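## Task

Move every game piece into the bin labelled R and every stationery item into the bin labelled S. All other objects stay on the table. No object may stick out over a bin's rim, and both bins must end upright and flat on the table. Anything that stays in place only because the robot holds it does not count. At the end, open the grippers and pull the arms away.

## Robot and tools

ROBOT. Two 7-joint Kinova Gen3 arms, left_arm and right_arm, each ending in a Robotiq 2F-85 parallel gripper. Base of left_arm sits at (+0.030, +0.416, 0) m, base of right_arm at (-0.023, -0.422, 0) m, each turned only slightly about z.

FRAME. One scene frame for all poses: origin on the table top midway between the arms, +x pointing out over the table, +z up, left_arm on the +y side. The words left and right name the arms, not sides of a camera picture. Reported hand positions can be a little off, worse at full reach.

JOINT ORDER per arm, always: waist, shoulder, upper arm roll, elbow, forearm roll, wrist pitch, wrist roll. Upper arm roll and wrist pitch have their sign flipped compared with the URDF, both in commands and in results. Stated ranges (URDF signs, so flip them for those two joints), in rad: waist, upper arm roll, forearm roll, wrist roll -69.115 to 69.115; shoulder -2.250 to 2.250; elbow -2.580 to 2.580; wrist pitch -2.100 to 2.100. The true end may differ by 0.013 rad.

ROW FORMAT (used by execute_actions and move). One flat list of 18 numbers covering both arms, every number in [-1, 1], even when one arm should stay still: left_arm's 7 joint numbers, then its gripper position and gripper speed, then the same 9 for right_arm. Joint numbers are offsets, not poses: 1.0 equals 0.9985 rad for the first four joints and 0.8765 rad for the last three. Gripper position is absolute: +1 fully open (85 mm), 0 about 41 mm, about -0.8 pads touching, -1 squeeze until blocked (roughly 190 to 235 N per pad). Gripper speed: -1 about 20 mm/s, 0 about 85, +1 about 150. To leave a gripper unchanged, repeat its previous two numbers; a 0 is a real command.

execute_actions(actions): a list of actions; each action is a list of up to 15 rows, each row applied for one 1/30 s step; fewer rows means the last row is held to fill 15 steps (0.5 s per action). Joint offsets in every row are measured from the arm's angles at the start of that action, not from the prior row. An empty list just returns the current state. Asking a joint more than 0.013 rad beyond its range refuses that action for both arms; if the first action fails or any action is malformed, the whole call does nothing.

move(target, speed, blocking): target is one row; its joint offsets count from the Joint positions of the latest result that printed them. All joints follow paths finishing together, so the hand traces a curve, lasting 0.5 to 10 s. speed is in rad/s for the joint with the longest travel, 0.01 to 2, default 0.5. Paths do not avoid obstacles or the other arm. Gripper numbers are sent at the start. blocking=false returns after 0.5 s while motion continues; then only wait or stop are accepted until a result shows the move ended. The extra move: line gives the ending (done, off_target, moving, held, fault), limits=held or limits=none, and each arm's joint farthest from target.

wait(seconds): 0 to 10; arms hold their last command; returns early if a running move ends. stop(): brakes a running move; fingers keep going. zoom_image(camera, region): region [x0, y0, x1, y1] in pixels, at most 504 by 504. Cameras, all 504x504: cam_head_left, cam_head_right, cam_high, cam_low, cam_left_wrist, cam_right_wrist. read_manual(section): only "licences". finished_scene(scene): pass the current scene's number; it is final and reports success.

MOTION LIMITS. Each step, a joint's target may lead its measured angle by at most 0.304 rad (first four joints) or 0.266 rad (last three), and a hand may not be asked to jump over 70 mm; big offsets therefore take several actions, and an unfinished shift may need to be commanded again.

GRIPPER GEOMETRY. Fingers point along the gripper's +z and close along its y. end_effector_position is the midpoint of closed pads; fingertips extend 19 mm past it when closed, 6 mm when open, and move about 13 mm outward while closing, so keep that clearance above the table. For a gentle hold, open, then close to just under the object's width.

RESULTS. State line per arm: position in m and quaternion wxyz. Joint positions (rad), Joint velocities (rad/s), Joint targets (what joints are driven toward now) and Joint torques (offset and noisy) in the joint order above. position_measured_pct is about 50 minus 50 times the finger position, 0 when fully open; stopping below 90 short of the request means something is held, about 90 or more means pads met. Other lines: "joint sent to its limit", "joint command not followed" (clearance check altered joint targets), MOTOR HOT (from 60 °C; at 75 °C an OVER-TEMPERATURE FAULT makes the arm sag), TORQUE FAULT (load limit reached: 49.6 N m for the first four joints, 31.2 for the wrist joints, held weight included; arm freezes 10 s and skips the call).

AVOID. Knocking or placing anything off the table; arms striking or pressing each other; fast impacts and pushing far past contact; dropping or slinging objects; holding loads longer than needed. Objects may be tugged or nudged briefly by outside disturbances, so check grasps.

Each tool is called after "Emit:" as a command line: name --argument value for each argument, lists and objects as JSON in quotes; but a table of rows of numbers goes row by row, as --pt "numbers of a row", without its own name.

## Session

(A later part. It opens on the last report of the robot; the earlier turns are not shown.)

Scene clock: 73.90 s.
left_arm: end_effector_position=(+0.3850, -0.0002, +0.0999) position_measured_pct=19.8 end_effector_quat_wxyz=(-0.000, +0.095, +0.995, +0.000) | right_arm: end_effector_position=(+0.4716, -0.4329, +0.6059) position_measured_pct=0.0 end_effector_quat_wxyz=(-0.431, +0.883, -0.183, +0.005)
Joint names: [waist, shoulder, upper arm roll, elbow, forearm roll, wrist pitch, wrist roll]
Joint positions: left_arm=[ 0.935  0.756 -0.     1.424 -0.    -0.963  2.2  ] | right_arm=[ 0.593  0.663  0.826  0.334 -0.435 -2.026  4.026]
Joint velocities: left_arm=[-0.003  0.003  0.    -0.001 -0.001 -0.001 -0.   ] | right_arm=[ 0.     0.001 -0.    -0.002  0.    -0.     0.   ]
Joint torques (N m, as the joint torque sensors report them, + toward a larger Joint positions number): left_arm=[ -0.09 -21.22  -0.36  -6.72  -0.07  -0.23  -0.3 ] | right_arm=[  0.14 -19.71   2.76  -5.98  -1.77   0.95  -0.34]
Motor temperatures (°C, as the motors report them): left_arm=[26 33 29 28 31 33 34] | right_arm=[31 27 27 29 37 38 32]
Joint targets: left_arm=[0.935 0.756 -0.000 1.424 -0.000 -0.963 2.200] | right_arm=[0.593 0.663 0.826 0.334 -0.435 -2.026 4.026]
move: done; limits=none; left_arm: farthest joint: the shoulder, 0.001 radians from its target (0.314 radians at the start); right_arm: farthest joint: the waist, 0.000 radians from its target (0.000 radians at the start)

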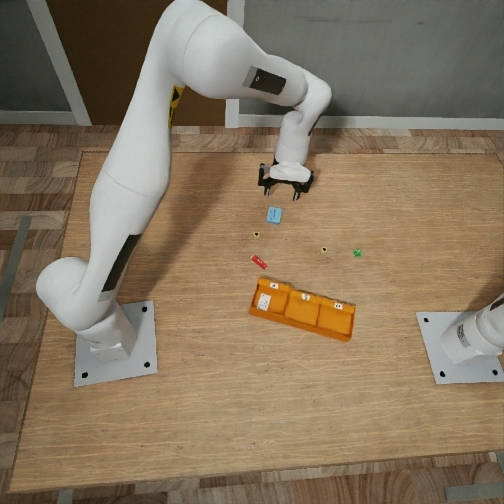

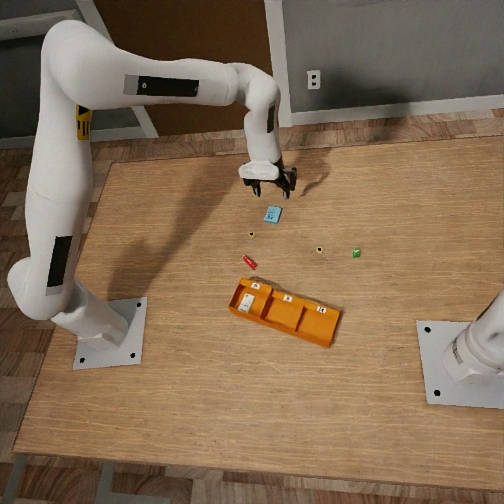

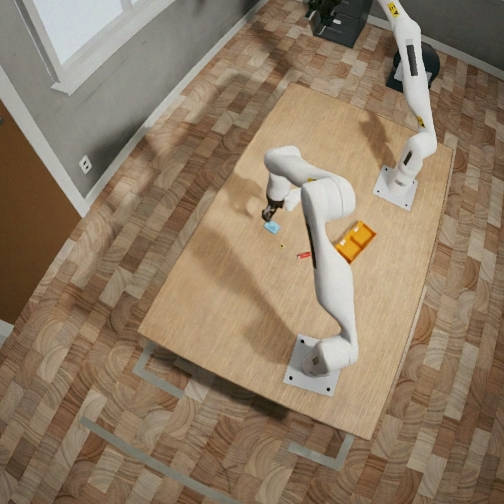

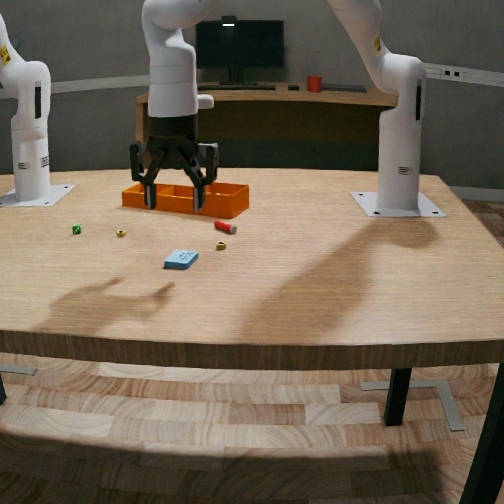

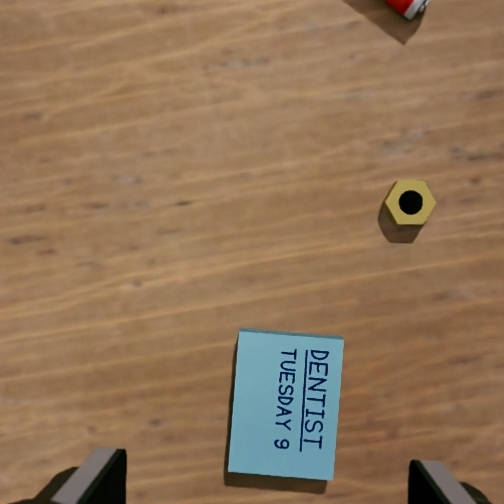

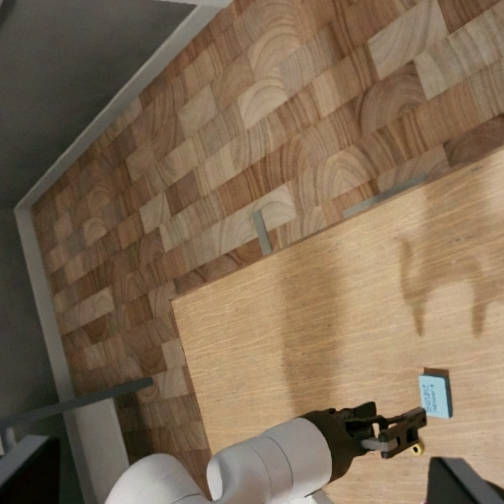

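Emit:
move --target '[-0.008,0.1065,0,0.0735,0,0.2065,-0.09,0.4,0,0,0,0,0,0,0,0,1,0]' --speed 0.25

Emit:
move --target '[0,0,0,0,0,0,0,-1,0,0,0,0,0,0,0,0,1,0]'

Emit:
move --target '[0,-0.1065,0,-0.0735,0,-0.2065,0,-1,0,0,0,0,0,0,0,0,1,0]'

Emit:
move --target '[0.602,-0.156,0,0.395,0,0.274,0.57,-1,0,0,0,0,0,0,0,0,1,0]' --speed 0.7

Scene clock: 82.93 s.
left_arm: end_effector_position=(+0.3849, +0.0063, +0.0244) position_measured_pct=29.8 end_effector_quat_wxyz=(+0.000, +0.130, +0.992, -0.000) | right_arm: end_effector_position=(+0.4716, -0.4329, +0.6059) position_measured_pct=0.0 end_effector_quat_wxyz=(-0.431, +0.883, -0.183, +0.005)
Joint names: [waist, shoulder, upper arm roll, elbow, forearm roll, wrist pitch, wrist roll]
Joint positions: left_arm=[ 0.927  0.862 -0.     1.497 -0.    -0.782  2.121] | right_arm=[ 0.593  0.663  0.826  0.334 -0.435 -2.026  4.026]
Joint velocities: left_arm=[ 0.     0.003  0.001  0.    -0.     0.001  0.001] | right_arm=[ 0.001  0.001 -0.     0.001 -0.    -0.001  0.   ]
Joint torques (N m, as the joint torque sensors report them, + toward a larger Joint positions number): left_arm=[  0.11 -21.63  -0.29  -5.81  -0.1   -0.16  -0.31] | right_arm=[  0.23 -19.79   2.82  -6.01  -1.81   0.86  -0.34]
Motor temperatures (°C, as the motors report them): left_arm=[26 33 29 28 31 33 34] | right_arm=[31 27 27 29 37 38 32]
Joint targets: left_arm=[0.927 0.862 -0.000 1.497 -0.000 -0.782 2.121] | right_arm=[0.593 0.663 0.826 0.334 -0.435 -2.026 4.026]
move: done; limits=none; left_arm: farthest joint: the waist, 0.000 radians from its target (0.008 radians at the start); right_arm: farthest joint: the waist, 0.000 radians from its target (0.000 radians at the start)

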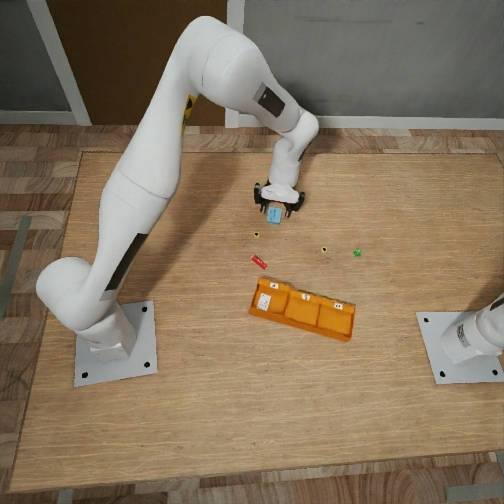

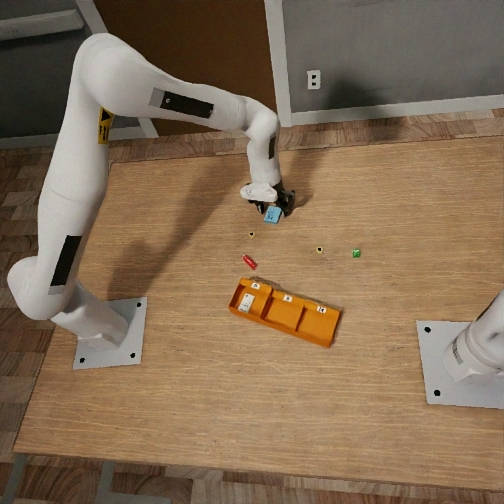

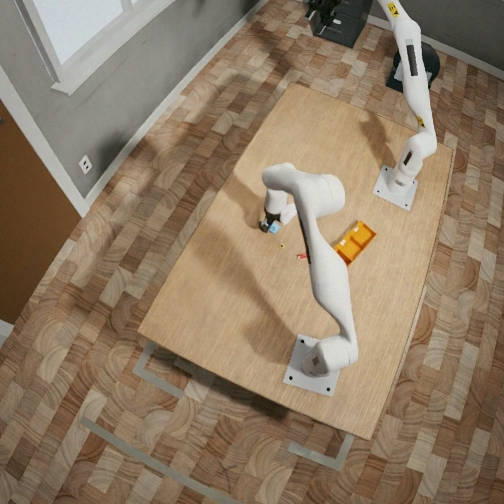

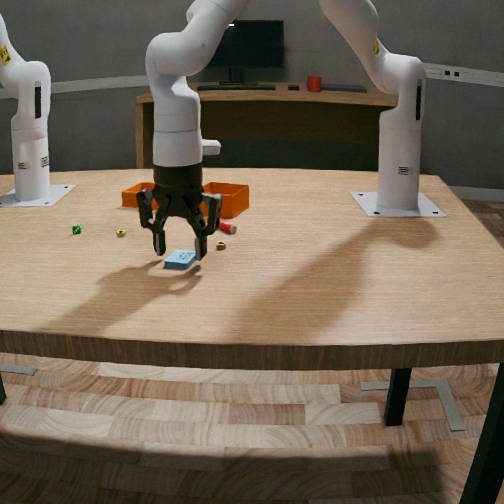

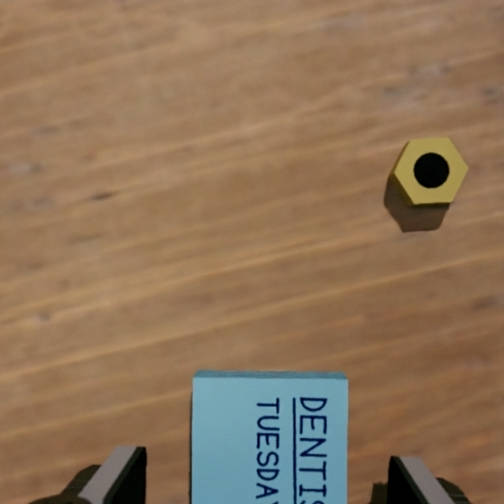

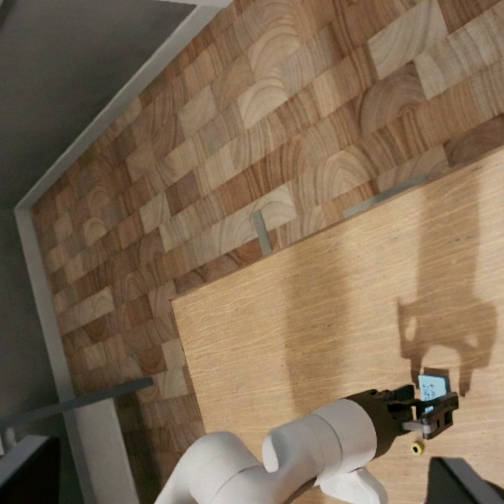

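Scene clock: 83.60 s.
left_arm: end_effector_position=(+0.3852, +0.0060, +0.0255) position_measured_pct=60.7 end_effector_quat_wxyz=(+0.001, +0.130, +0.992, -0.001) | right_arm: end_effector_position=(+0.4716, -0.4329, +0.6059) position_measured_pct=0.0 end_effector_quat_wxyz=(-0.431, +0.883, -0.183, +0.005)
Joint names: [waist, shoulder, upper arm roll, elbow, forearm roll, wrist pitch, wrist roll]
Joint positions: left_arm=[ 0.927  0.86  -0.     1.497 -0.    -0.783  2.121] | right_arm=[ 0.593  0.663  0.826  0.334 -0.435 -2.026  4.026]
Joint velocities: left_arm=[-0.001  0.001 -0.    -0.     0.001  0.    -0.001] | right_arm=[ 0.  0.  0. -0. -0.  0. -0.]
Joint torques (N m, as the joint torque sensors report them, + toward a larger Joint positions number): left_arm=[  0.13 -20.13  -0.38  -5.48  -0.09   0.07  -0.25] | right_arm=[  0.2  -19.87   2.8   -6.01  -1.83   0.84  -0.31]
Motor temperatures (°C, as the motors report them): left_arm=[26 33 29 28 31 33 34] | right_arm=[31 27 27 29 37 38 32]
Joint targets: left_arm=[0.927 0.862 -0.000 1.497 -0.000 -0.782 2.121] | right_arm=[0.593 0.663 0.826 0.334 -0.435 -2.026 4.026]
move: done; limits=none; left_arm: farthest joint: the shoulder, 0.002 radians from its target (0.000 radians at the start); right_arm: farthest joint: the waist, 0.000 radians from its target (0.000 radians at the start)

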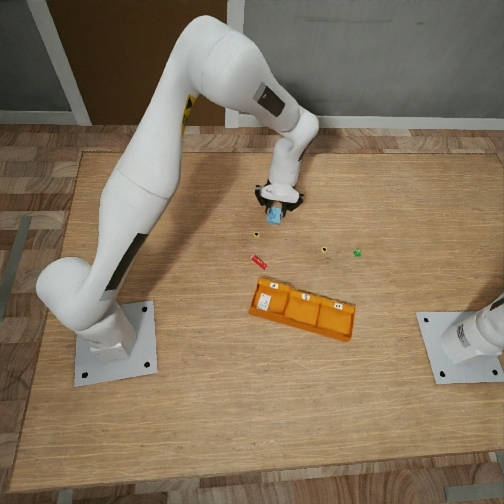

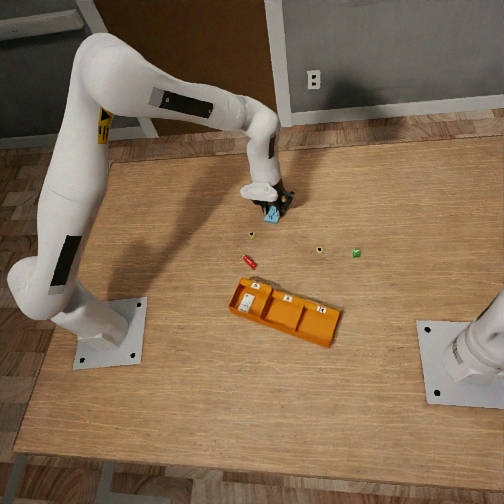

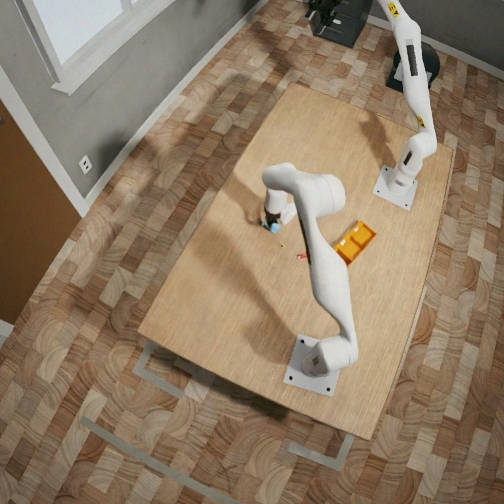

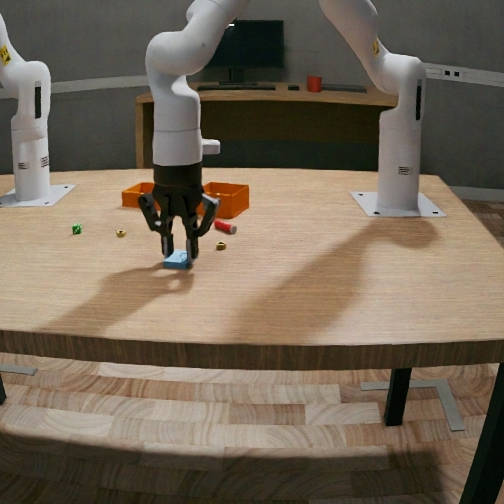

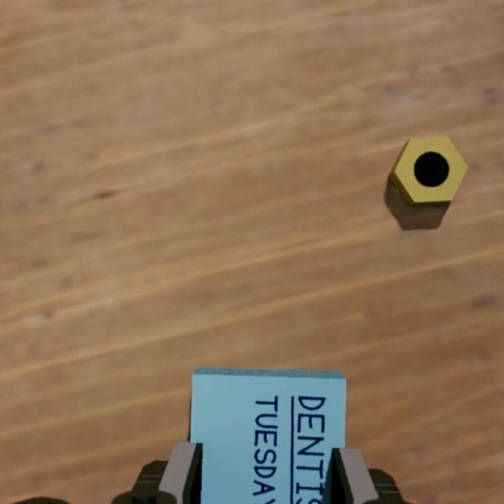

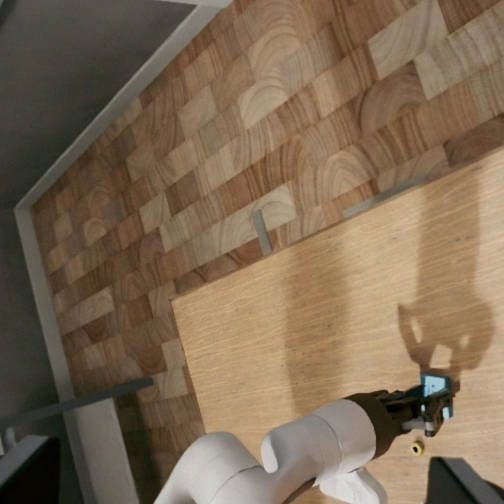

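Scene clock: 84.47 s.
left_arm: end_effector_position=(+0.3885, +0.0025, +0.1010) position_measured_pct=60.7 end_effector_quat_wxyz=(+0.000, +0.130, +0.992, -0.000) | right_arm: end_effector_position=(+0.4716, -0.4329, +0.6059) position_measured_pct=0.0 end_effector_quat_wxyz=(-0.431, +0.883, -0.183, +0.005)
Joint names: [waist, shoulder, upper arm roll, elbow, forearm roll, wrist pitch, wrist roll]
Joint positions: left_arm=[ 0.927  0.754 -0.     1.423 -0.    -0.964  2.121] | right_arm=[ 0.593  0.663  0.826  0.334 -0.435 -2.026  4.026]
Joint velocities: left_arm=[-0.    -0.004 -0.     0.     0.001 -0.     0.001] | right_arm=[-0.     0.     0.     0.002  0.    -0.001 -0.   ]
Joint torques (N m, as the joint torque sensors report them, + toward a larger Joint positions number): left_arm=[  0.15 -21.79  -0.34  -6.74  -0.09  -0.21  -0.23] | right_arm=[  0.18 -19.65   2.82  -5.97  -1.73   0.93  -0.38]
Motor temperatures (°C, as the motors report them): left_arm=[26 33 29 28 31 33 34] | right_arm=[31 27 27 29 37 38 32]
Joint targets: left_arm=[0.927 0.754 -0.000 1.423 -0.000 -0.964 2.121] | right_arm=[0.593 0.663 0.826 0.334 -0.435 -2.026 4.026]
move: done; limits=none; left_arm: farthest joint: the waist, 0.000 radians from its target (0.000 radians at the start); right_arm: farthest joint: the waist, 0.000 radians from its target (0.000 radians at the start)

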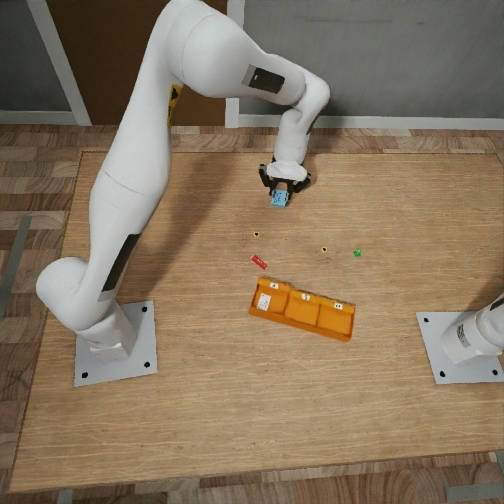

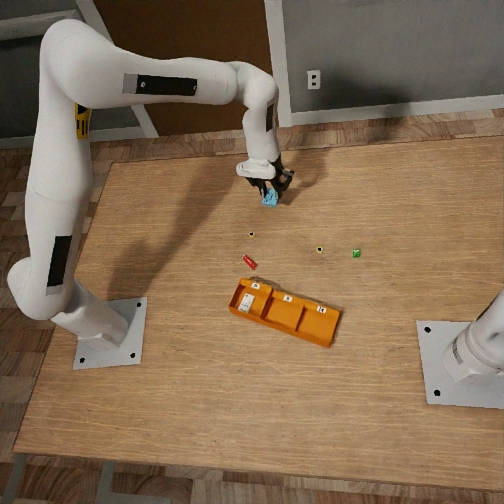

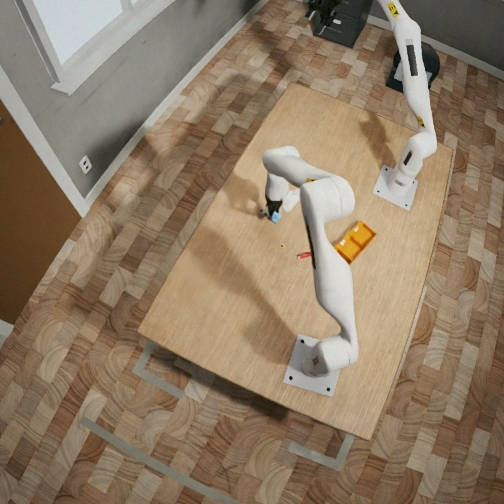

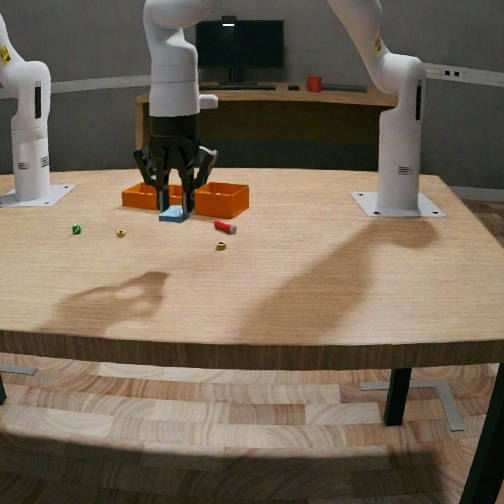

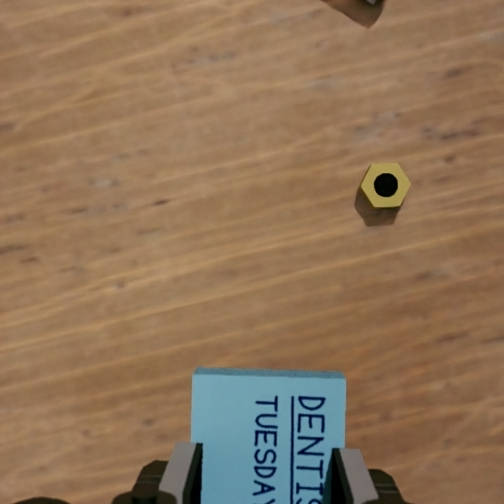

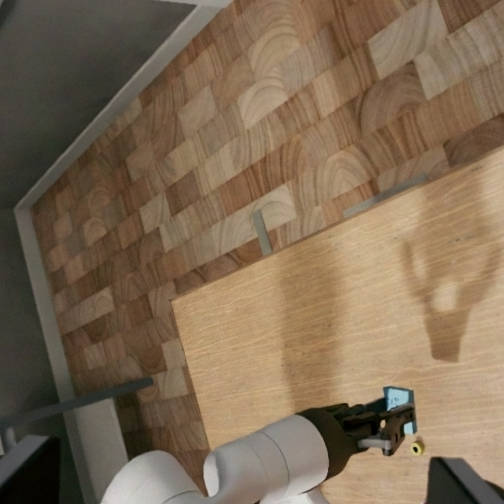

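Scene clock: 86.00 s.
left_arm: end_effector_position=(+0.0762, -0.0286, +0.0859) position_measured_pct=60.7 end_effector_quat_wxyz=(+0.000, +0.180, +0.984, -0.001) | right_arm: end_effector_position=(+0.4716, -0.4329, +0.6059) position_measured_pct=0.0 end_effector_quat_wxyz=(-0.431, +0.883, -0.183, +0.005)
Joint names: [waist, shoulder, upper arm roll, elbow, forearm roll, wrist pitch, wrist roll]
Joint positions: left_arm=[ 1.528  0.598 -0.     1.818 -0.    -0.724  2.621] | right_arm=[ 0.593  0.663  0.826  0.334 -0.435 -2.026  4.026]
Joint velocities: left_arm=[ 0.002 -0.001  0.     0.    -0.001 -0.     0.001] | right_arm=[ 0.002 -0.001 -0.     0.001 -0.    -0.002  0.   ]
Joint torques (N m, as the joint torque sensors report them, + toward a larger Joint positions number): left_arm=[  0.05 -17.43  -0.3   -5.42  -0.13  -0.31  -0.28] | right_arm=[  0.2  -19.71   2.82  -6.16  -1.76   0.92  -0.4 ]
Motor temperatures (°C, as the motors report them): left_arm=[26 33 29 28 31 33 34] | right_arm=[31 27 27 29 37 38 32]
Joint targets: left_arm=[1.528 0.598 -0.000 1.818 -0.000 -0.724 2.621] | right_arm=[0.593 0.663 0.826 0.334 -0.435 -2.026 4.026]
move: done; limits=none; left_arm: farthest joint: the waist, 0.000 radians from its target (0.601 radians at the start); right_arm: farthest joint: the waist, 0.000 radians from its target (0.000 radians at the start)

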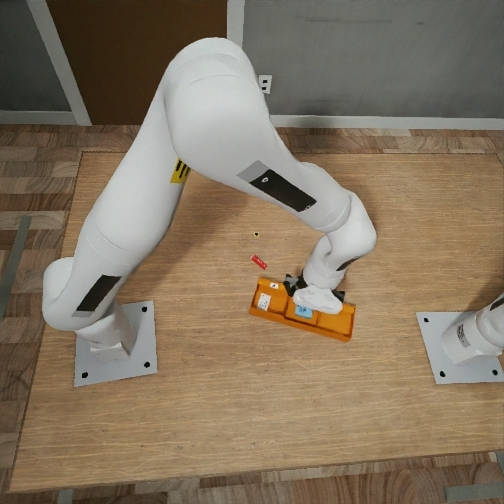

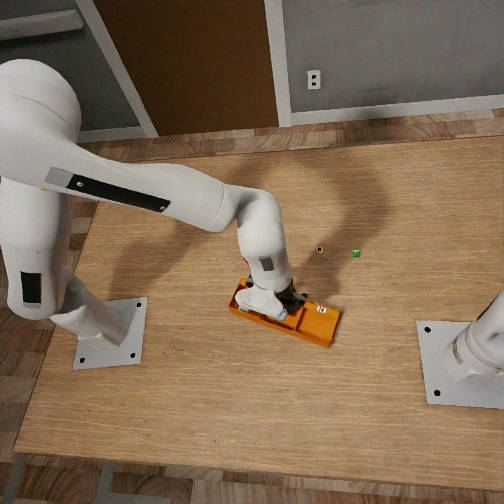

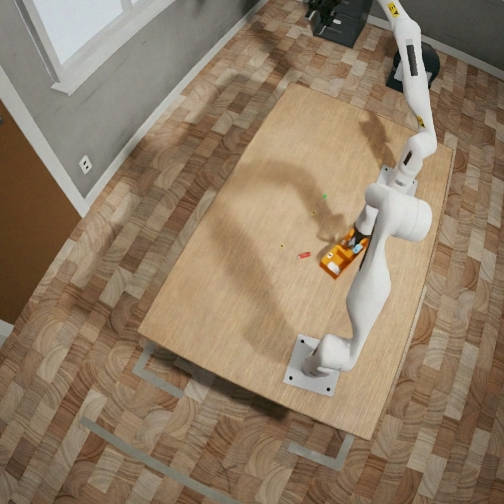

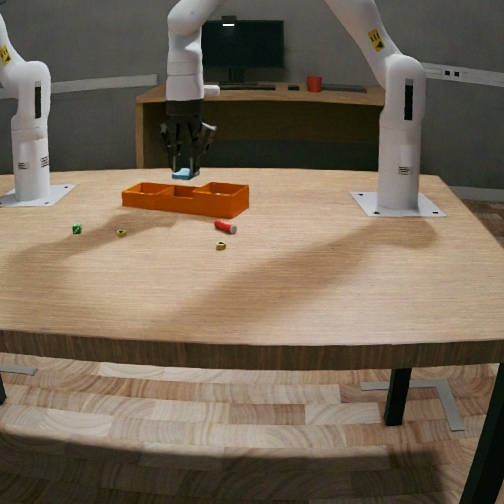

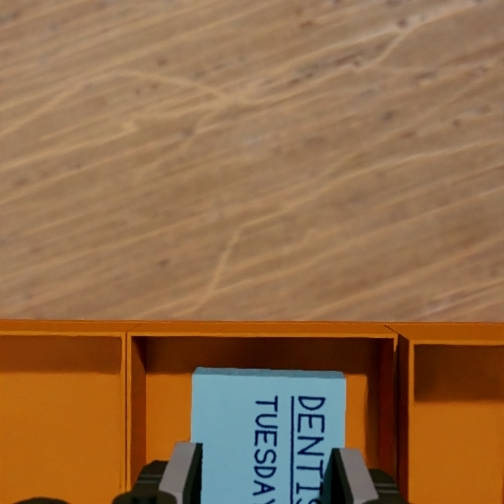

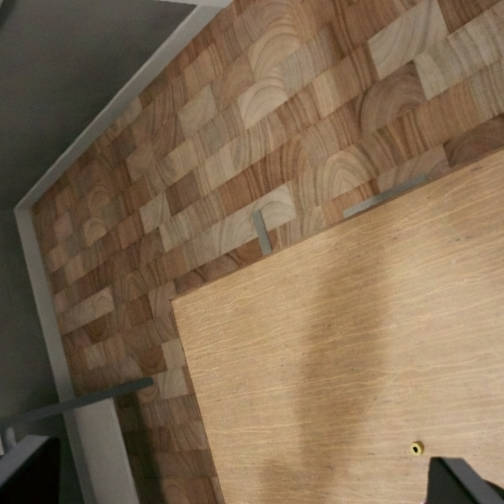

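Emit:
move --target '[-0.004,0.112,0,0.0245,0,0.154,0,-1,0,0,0,0,0,0,0,0,1,0]' --speed 0.15

Scene clock: 90.50 s.
left_arm: end_effector_position=(+0.0784, -0.0318, +0.0322) position_measured_pct=60.7 end_effector_quat_wxyz=(+0.000, +0.178, +0.984, -0.001) | right_arm: end_effector_position=(+0.4716, -0.4329, +0.6059) position_measured_pct=0.0 end_effector_quat_wxyz=(-0.431, +0.883, -0.183, +0.005)
Joint names: [waist, shoulder, upper arm roll, elbow, forearm roll, wrist pitch, wrist roll]
Joint positions: left_arm=[ 1.524  0.708 -0.     1.842 -0.    -0.59   2.621] | right_arm=[ 0.593  0.663  0.826  0.334 -0.435 -2.026  4.026]
Joint velocities: left_arm=[-0.    -0.001 -0.001  0.001  0.     0.001  0.   ] | right_arm=[-0.001  0.001 -0.     0.002 -0.     0.001  0.   ]
Joint torques (N m, as the joint torque sensors report them, + toward a larger Joint positions number): left_arm=[  0.14 -16.4   -0.38  -4.43  -0.13   0.35  -0.22] | right_arm=[  0.17 -19.83   2.71  -6.03  -1.78   0.9   -0.36]
Motor temperatures (°C, as the motors report them): left_arm=[26 33 29 28 31 33 34] | right_arm=[31 27 27 29 37 38 32]
Joint targets: left_arm=[1.524 0.710 -0.000 1.842 -0.000 -0.589 2.621] | right_arm=[0.593 0.663 0.826 0.334 -0.435 -2.026 4.026]
move: done; limits=none; left_arm: farthest joint: the shoulder, 0.002 radians from its target (0.111 radians at the start); right_arm: farthest joint: the waist, 0.000 radians from its target (0.000 radians at the start)

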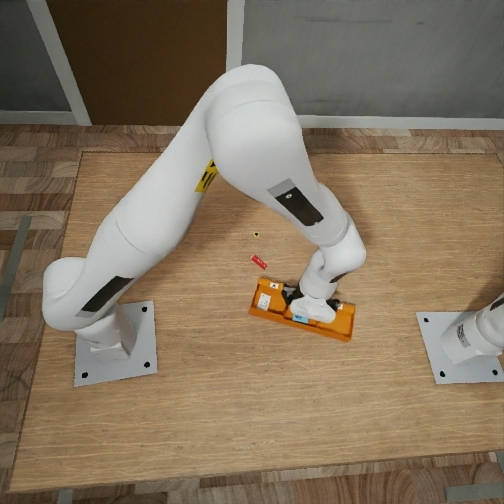

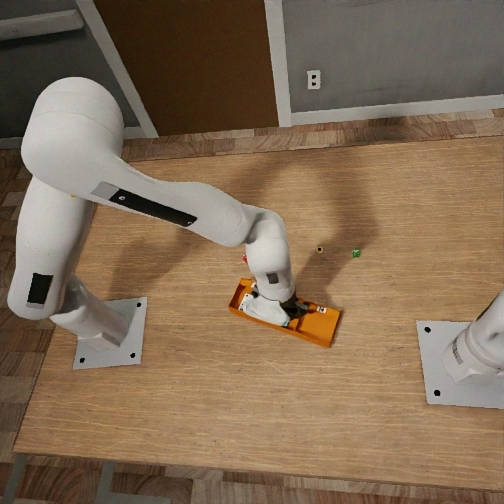

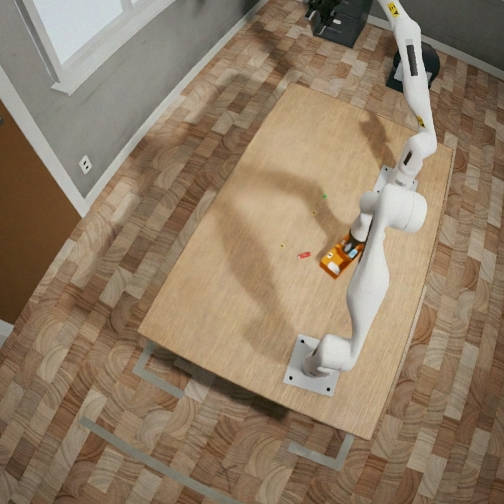

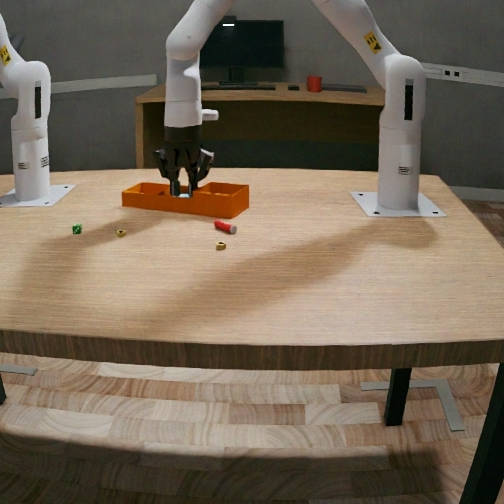

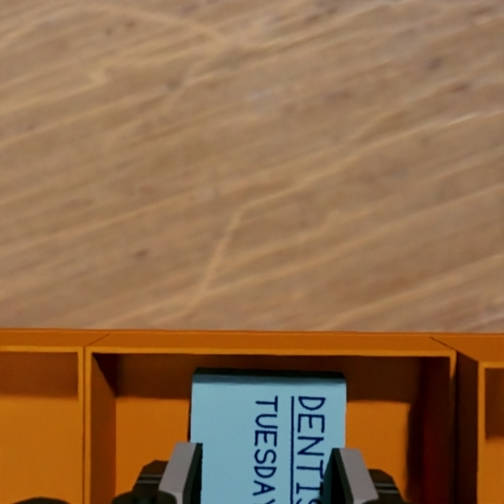

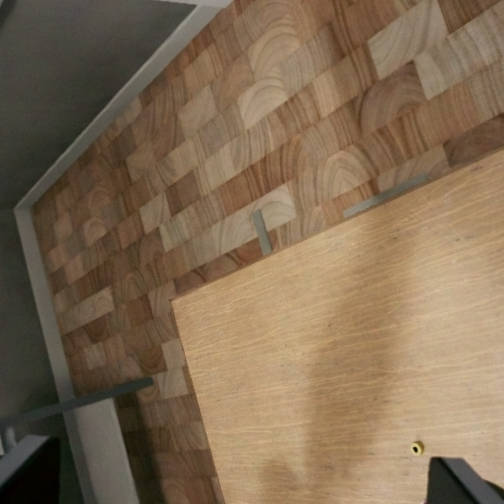

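Emit:
execute_actions --actions '[[[0.004,0.002,0,-0.017,0,-0.017,0,-1,0,0,0,0,0,0,0,0,1,0]],[[0,0,0,0,0,0,0,0.05,-0.5,0,0,0,0,0,0,0,1,0]],[[0,-0.11,0,-0.035,0,-0.165,0,0.05,0,0,0,0,0,0,0,0,1,0]]]'

Emit:
move --target '[-0.202,0.424,0,-0.946,0,-0.597,1,0.05,0,0.4,0,0,0,0,0,0,1,0]' --speed 0.9

Scene clock: 96.47 s.
left_arm: end_effector_position=(+0.0772, -0.0350, +0.0905) position_measured_pct=47.6 end_effector_quat_wxyz=(+0.000, +0.180, +0.984, -0.000) | right_arm: end_effector_position=(+0.4716, -0.4329, +0.6059) position_measured_pct=0.0 end_effector_quat_wxyz=(-0.431, +0.883, -0.183, +0.005)
Joint names: [waist, shoulder, upper arm roll, elbow, forearm roll, wrist pitch, wrist roll]
Joint positions: left_arm=[ 1.528  0.601 -0.     1.79  -0.    -0.749  2.621] | right_arm=[ 0.593  0.663  0.826  0.334 -0.435 -2.026  4.026]
Joint velocities: left_arm=[ 0.    -0.011  0.    -0.001 -0.002 -0.     0.   ] | right_arm=[ 0.002 -0.002  0.    -0.     0.001 -0.001 -0.   ]
Joint torques (N m, as the joint torque sensors report them, + toward a larger Joint positions number): left_arm=[  0.15 -17.46  -0.3   -5.65  -0.09  -0.25  -0.27] | right_arm=[ -0.03 -19.75   2.96  -6.08  -1.79   0.85  -0.29]
Motor temperatures (°C, as the motors report them): left_arm=[26 33 29 28 31 33 34] | right_arm=[31 28 27 29 37 38 32]
Joint targets: left_arm=[1.528 0.600 -0.000 1.790 -0.000 -0.749 2.621] | right_arm=[0.593 0.663 0.826 0.334 -0.435 -2.026 4.026]

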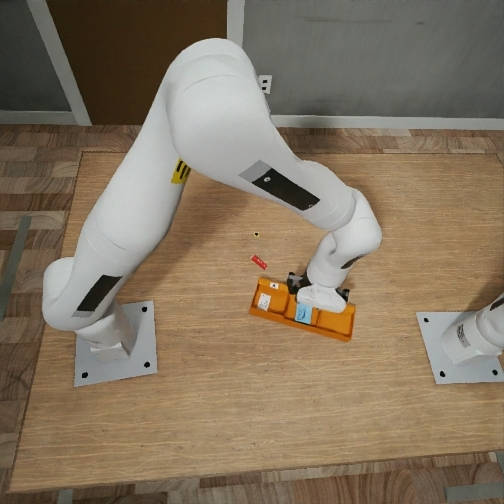

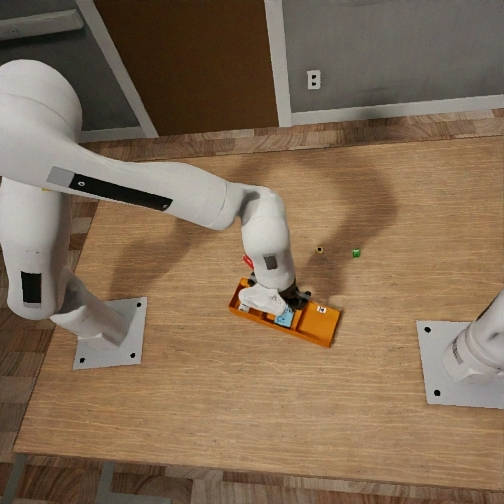

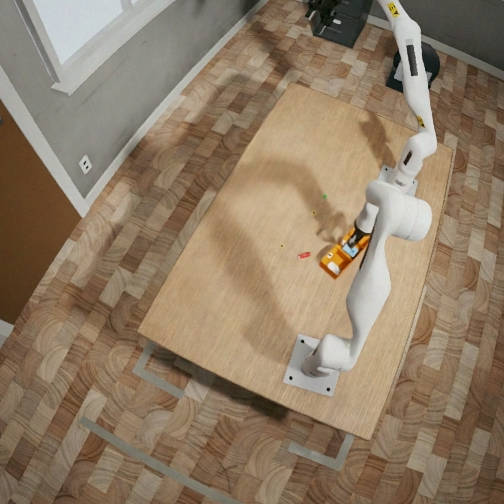

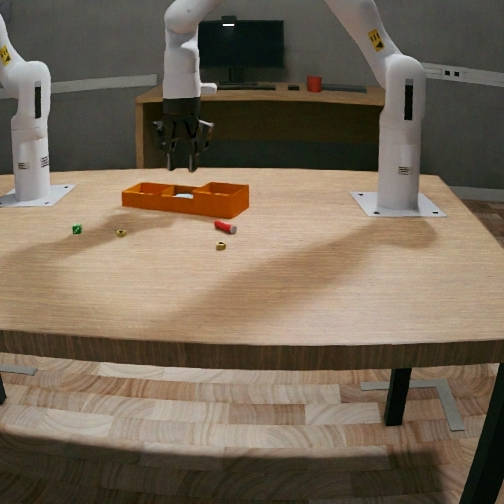

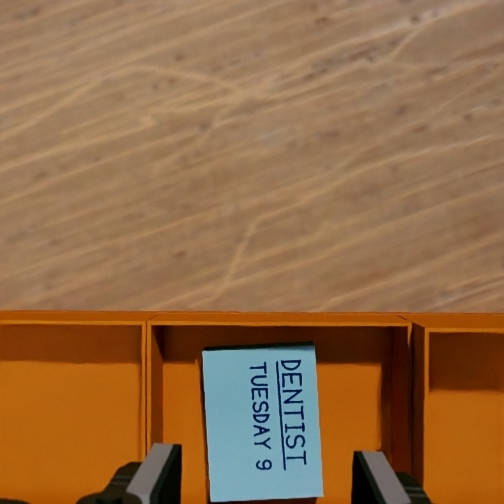

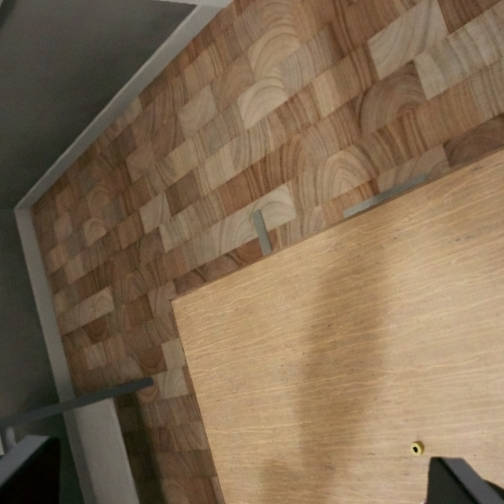

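Scene clock: 98.20 s.
left_arm: end_effector_position=(+0.2395, -0.2102, +0.0994) position_measured_pct=47.6 end_effector_quat_wxyz=(-0.000, -0.351, +0.937, +0.000) | right_arm: end_effector_position=(+0.4283, -0.6245, +0.6059) position_measured_pct=0.0 end_effector_quat_wxyz=(-0.422, +0.829, -0.355, +0.091)
Joint names: [waist, shoulder, upper arm roll, elbow, forearm roll, wrist pitch, wrist roll]
Joint positions: left_arm=[ 1.326  1.025 -0.     0.846 -0.    -1.272  3.498] | right_arm=[ 0.993  0.663  0.826  0.334 -0.435 -2.026  4.026]
Joint velocities: left_arm=[-0.001  0.005  0.    -0.    -0.    -0.    -0.   ] | right_arm=[ 0.002  0.001 -0.    -0.001  0.002  0.001 -0.   ]
Joint torques (N m, as the joint torque sensors report them, + toward a larger Joint positions number): left_arm=[  0.06 -25.97  -0.46  -8.14  -0.1   -0.09  -0.26] | right_arm=[  0.14 -19.82   2.77  -5.96  -1.82   0.86  -0.34]
Motor temperatures (°C, as the motors report them): left_arm=[26 33 29 28 31 33 34] | right_arm=[31 28 27 29 37 38 32]
Joint targets: left_arm=[1.326 1.025 -0.000 0.845 -0.000 -1.272 3.498] | right_arm=[0.993 0.663 0.826 0.334 -0.435 -2.026 4.026]
move: done; limits=none; left_arm: farthest joint: the waist, 0.000 radians from its target (0.202 radians at the start); right_arm: farthest joint: the waist, 0.000 radians from its target (0.399 radians at the start)

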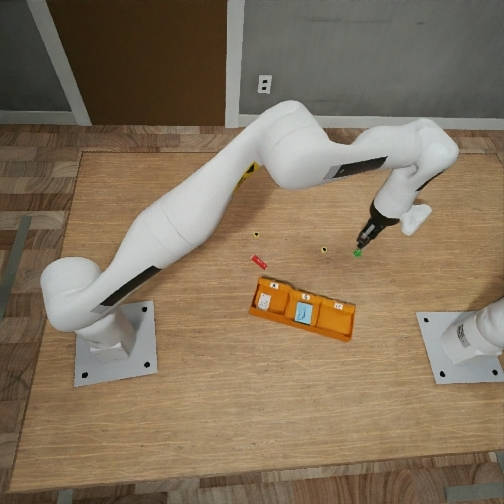

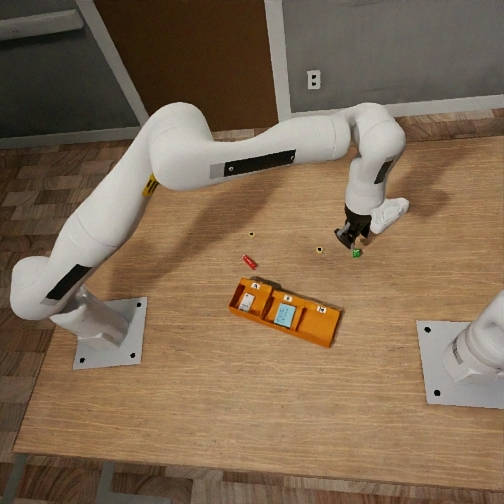

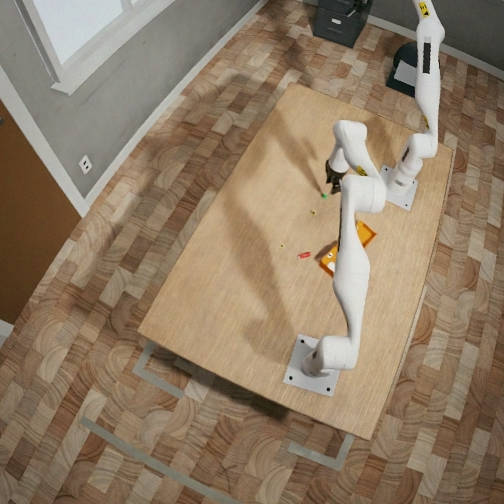

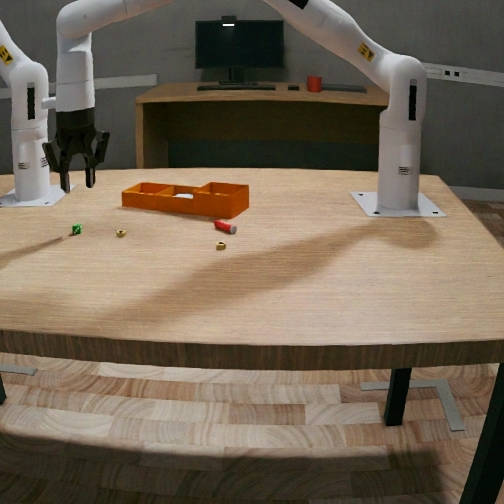

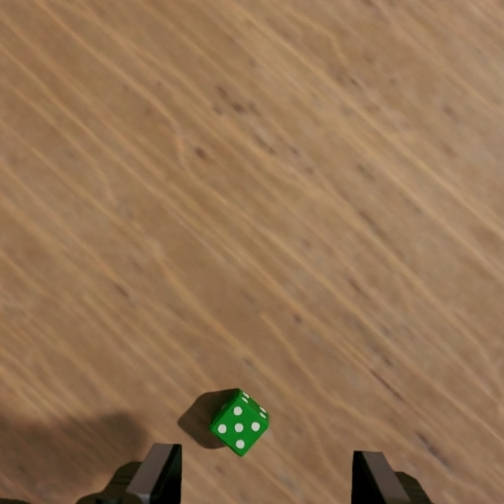

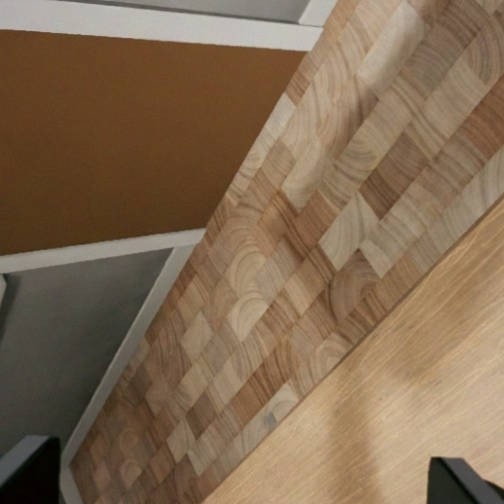

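Emit:
move --target '[-0.011,0.105,0,0.013,0,0.137,0.94,0.05,0,0,0,0,0,0,0,0,1,0]' --speed 0.8

Scene clock: 104.57 s.
left_arm: end_effector_position=(+0.2495, -0.2159, +0.0260) position_measured_pct=47.6 end_effector_quat_wxyz=(-0.000, -0.700, +0.714, -0.001) | right_arm: end_effector_position=(+0.4283, -0.6245, +0.6059) position_measured_pct=0.0 end_effector_quat_wxyz=(-0.422, +0.829, -0.355, +0.091)
Joint names: [waist, shoulder, upper arm roll, elbow, forearm roll, wrist pitch, wrist roll]
Joint positions: left_arm=[ 1.315  1.129 -0.     0.859 -0.    -1.152  4.321] | right_arm=[ 0.993  0.663  0.826  0.334 -0.435 -2.026  4.026]
Joint velocities: left_arm=[ 0.     0.001  0.    -0.     0.     0.     0.002] | right_arm=[-0.     0.001  0.    -0.     0.     0.     0.   ]
Joint torques (N m, as the joint torque sensors report them, + toward a larger Joint positions number): left_arm=[  0.06 -26.61  -0.48  -7.77  -0.14  -0.18  -0.26] | right_arm=[  0.1  -19.74   2.85  -6.02  -1.82   0.87  -0.36]
Motor temperatures (°C, as the motors report them): left_arm=[26 33 29 28 31 33 34] | right_arm=[31 28 27 29 37 38 32]
Joint targets: left_arm=[1.315 1.129 -0.000 0.859 -0.000 -1.152 4.321] | right_arm=[0.993 0.663 0.826 0.334 -0.435 -2.026 4.026]
move: done; limits=none; left_arm: farthest joint: the shoulder, 0.001 radians from its target (0.105 radians at the start); right_arm: farthest joint: the waist, 0.000 radians from its target (0.000 radians at the start)

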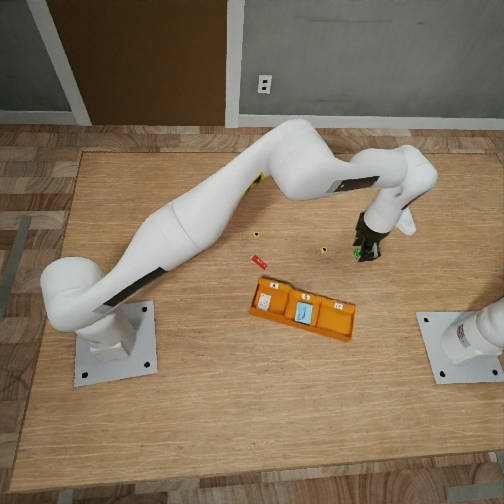

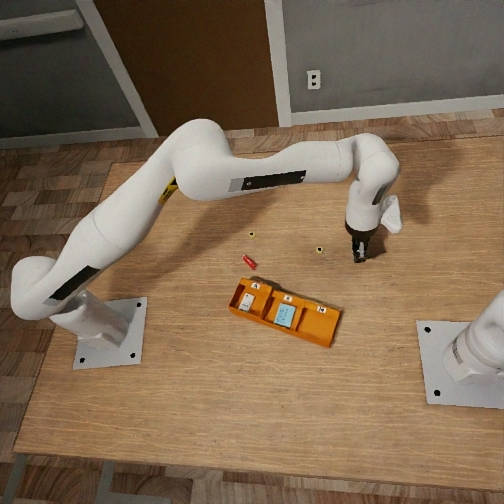

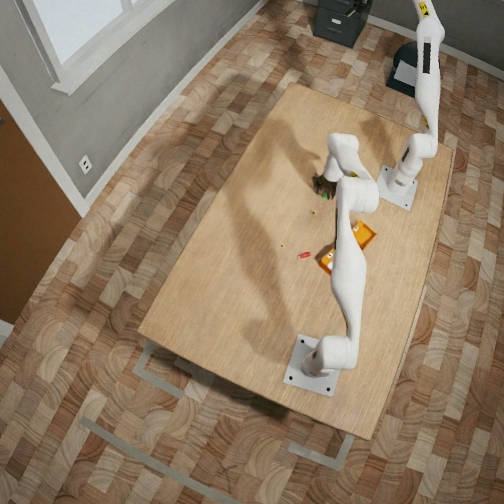

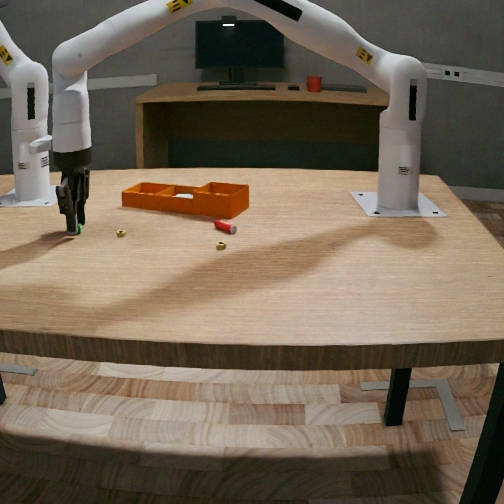

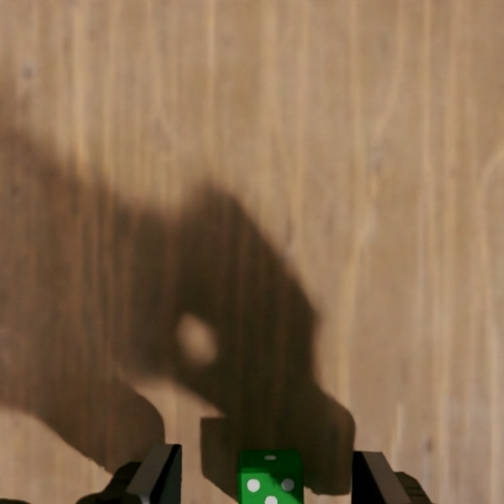

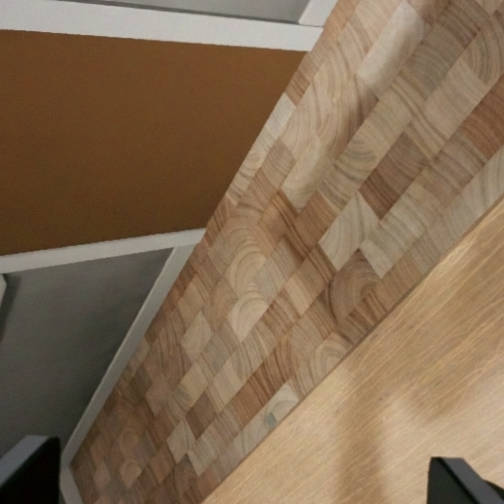

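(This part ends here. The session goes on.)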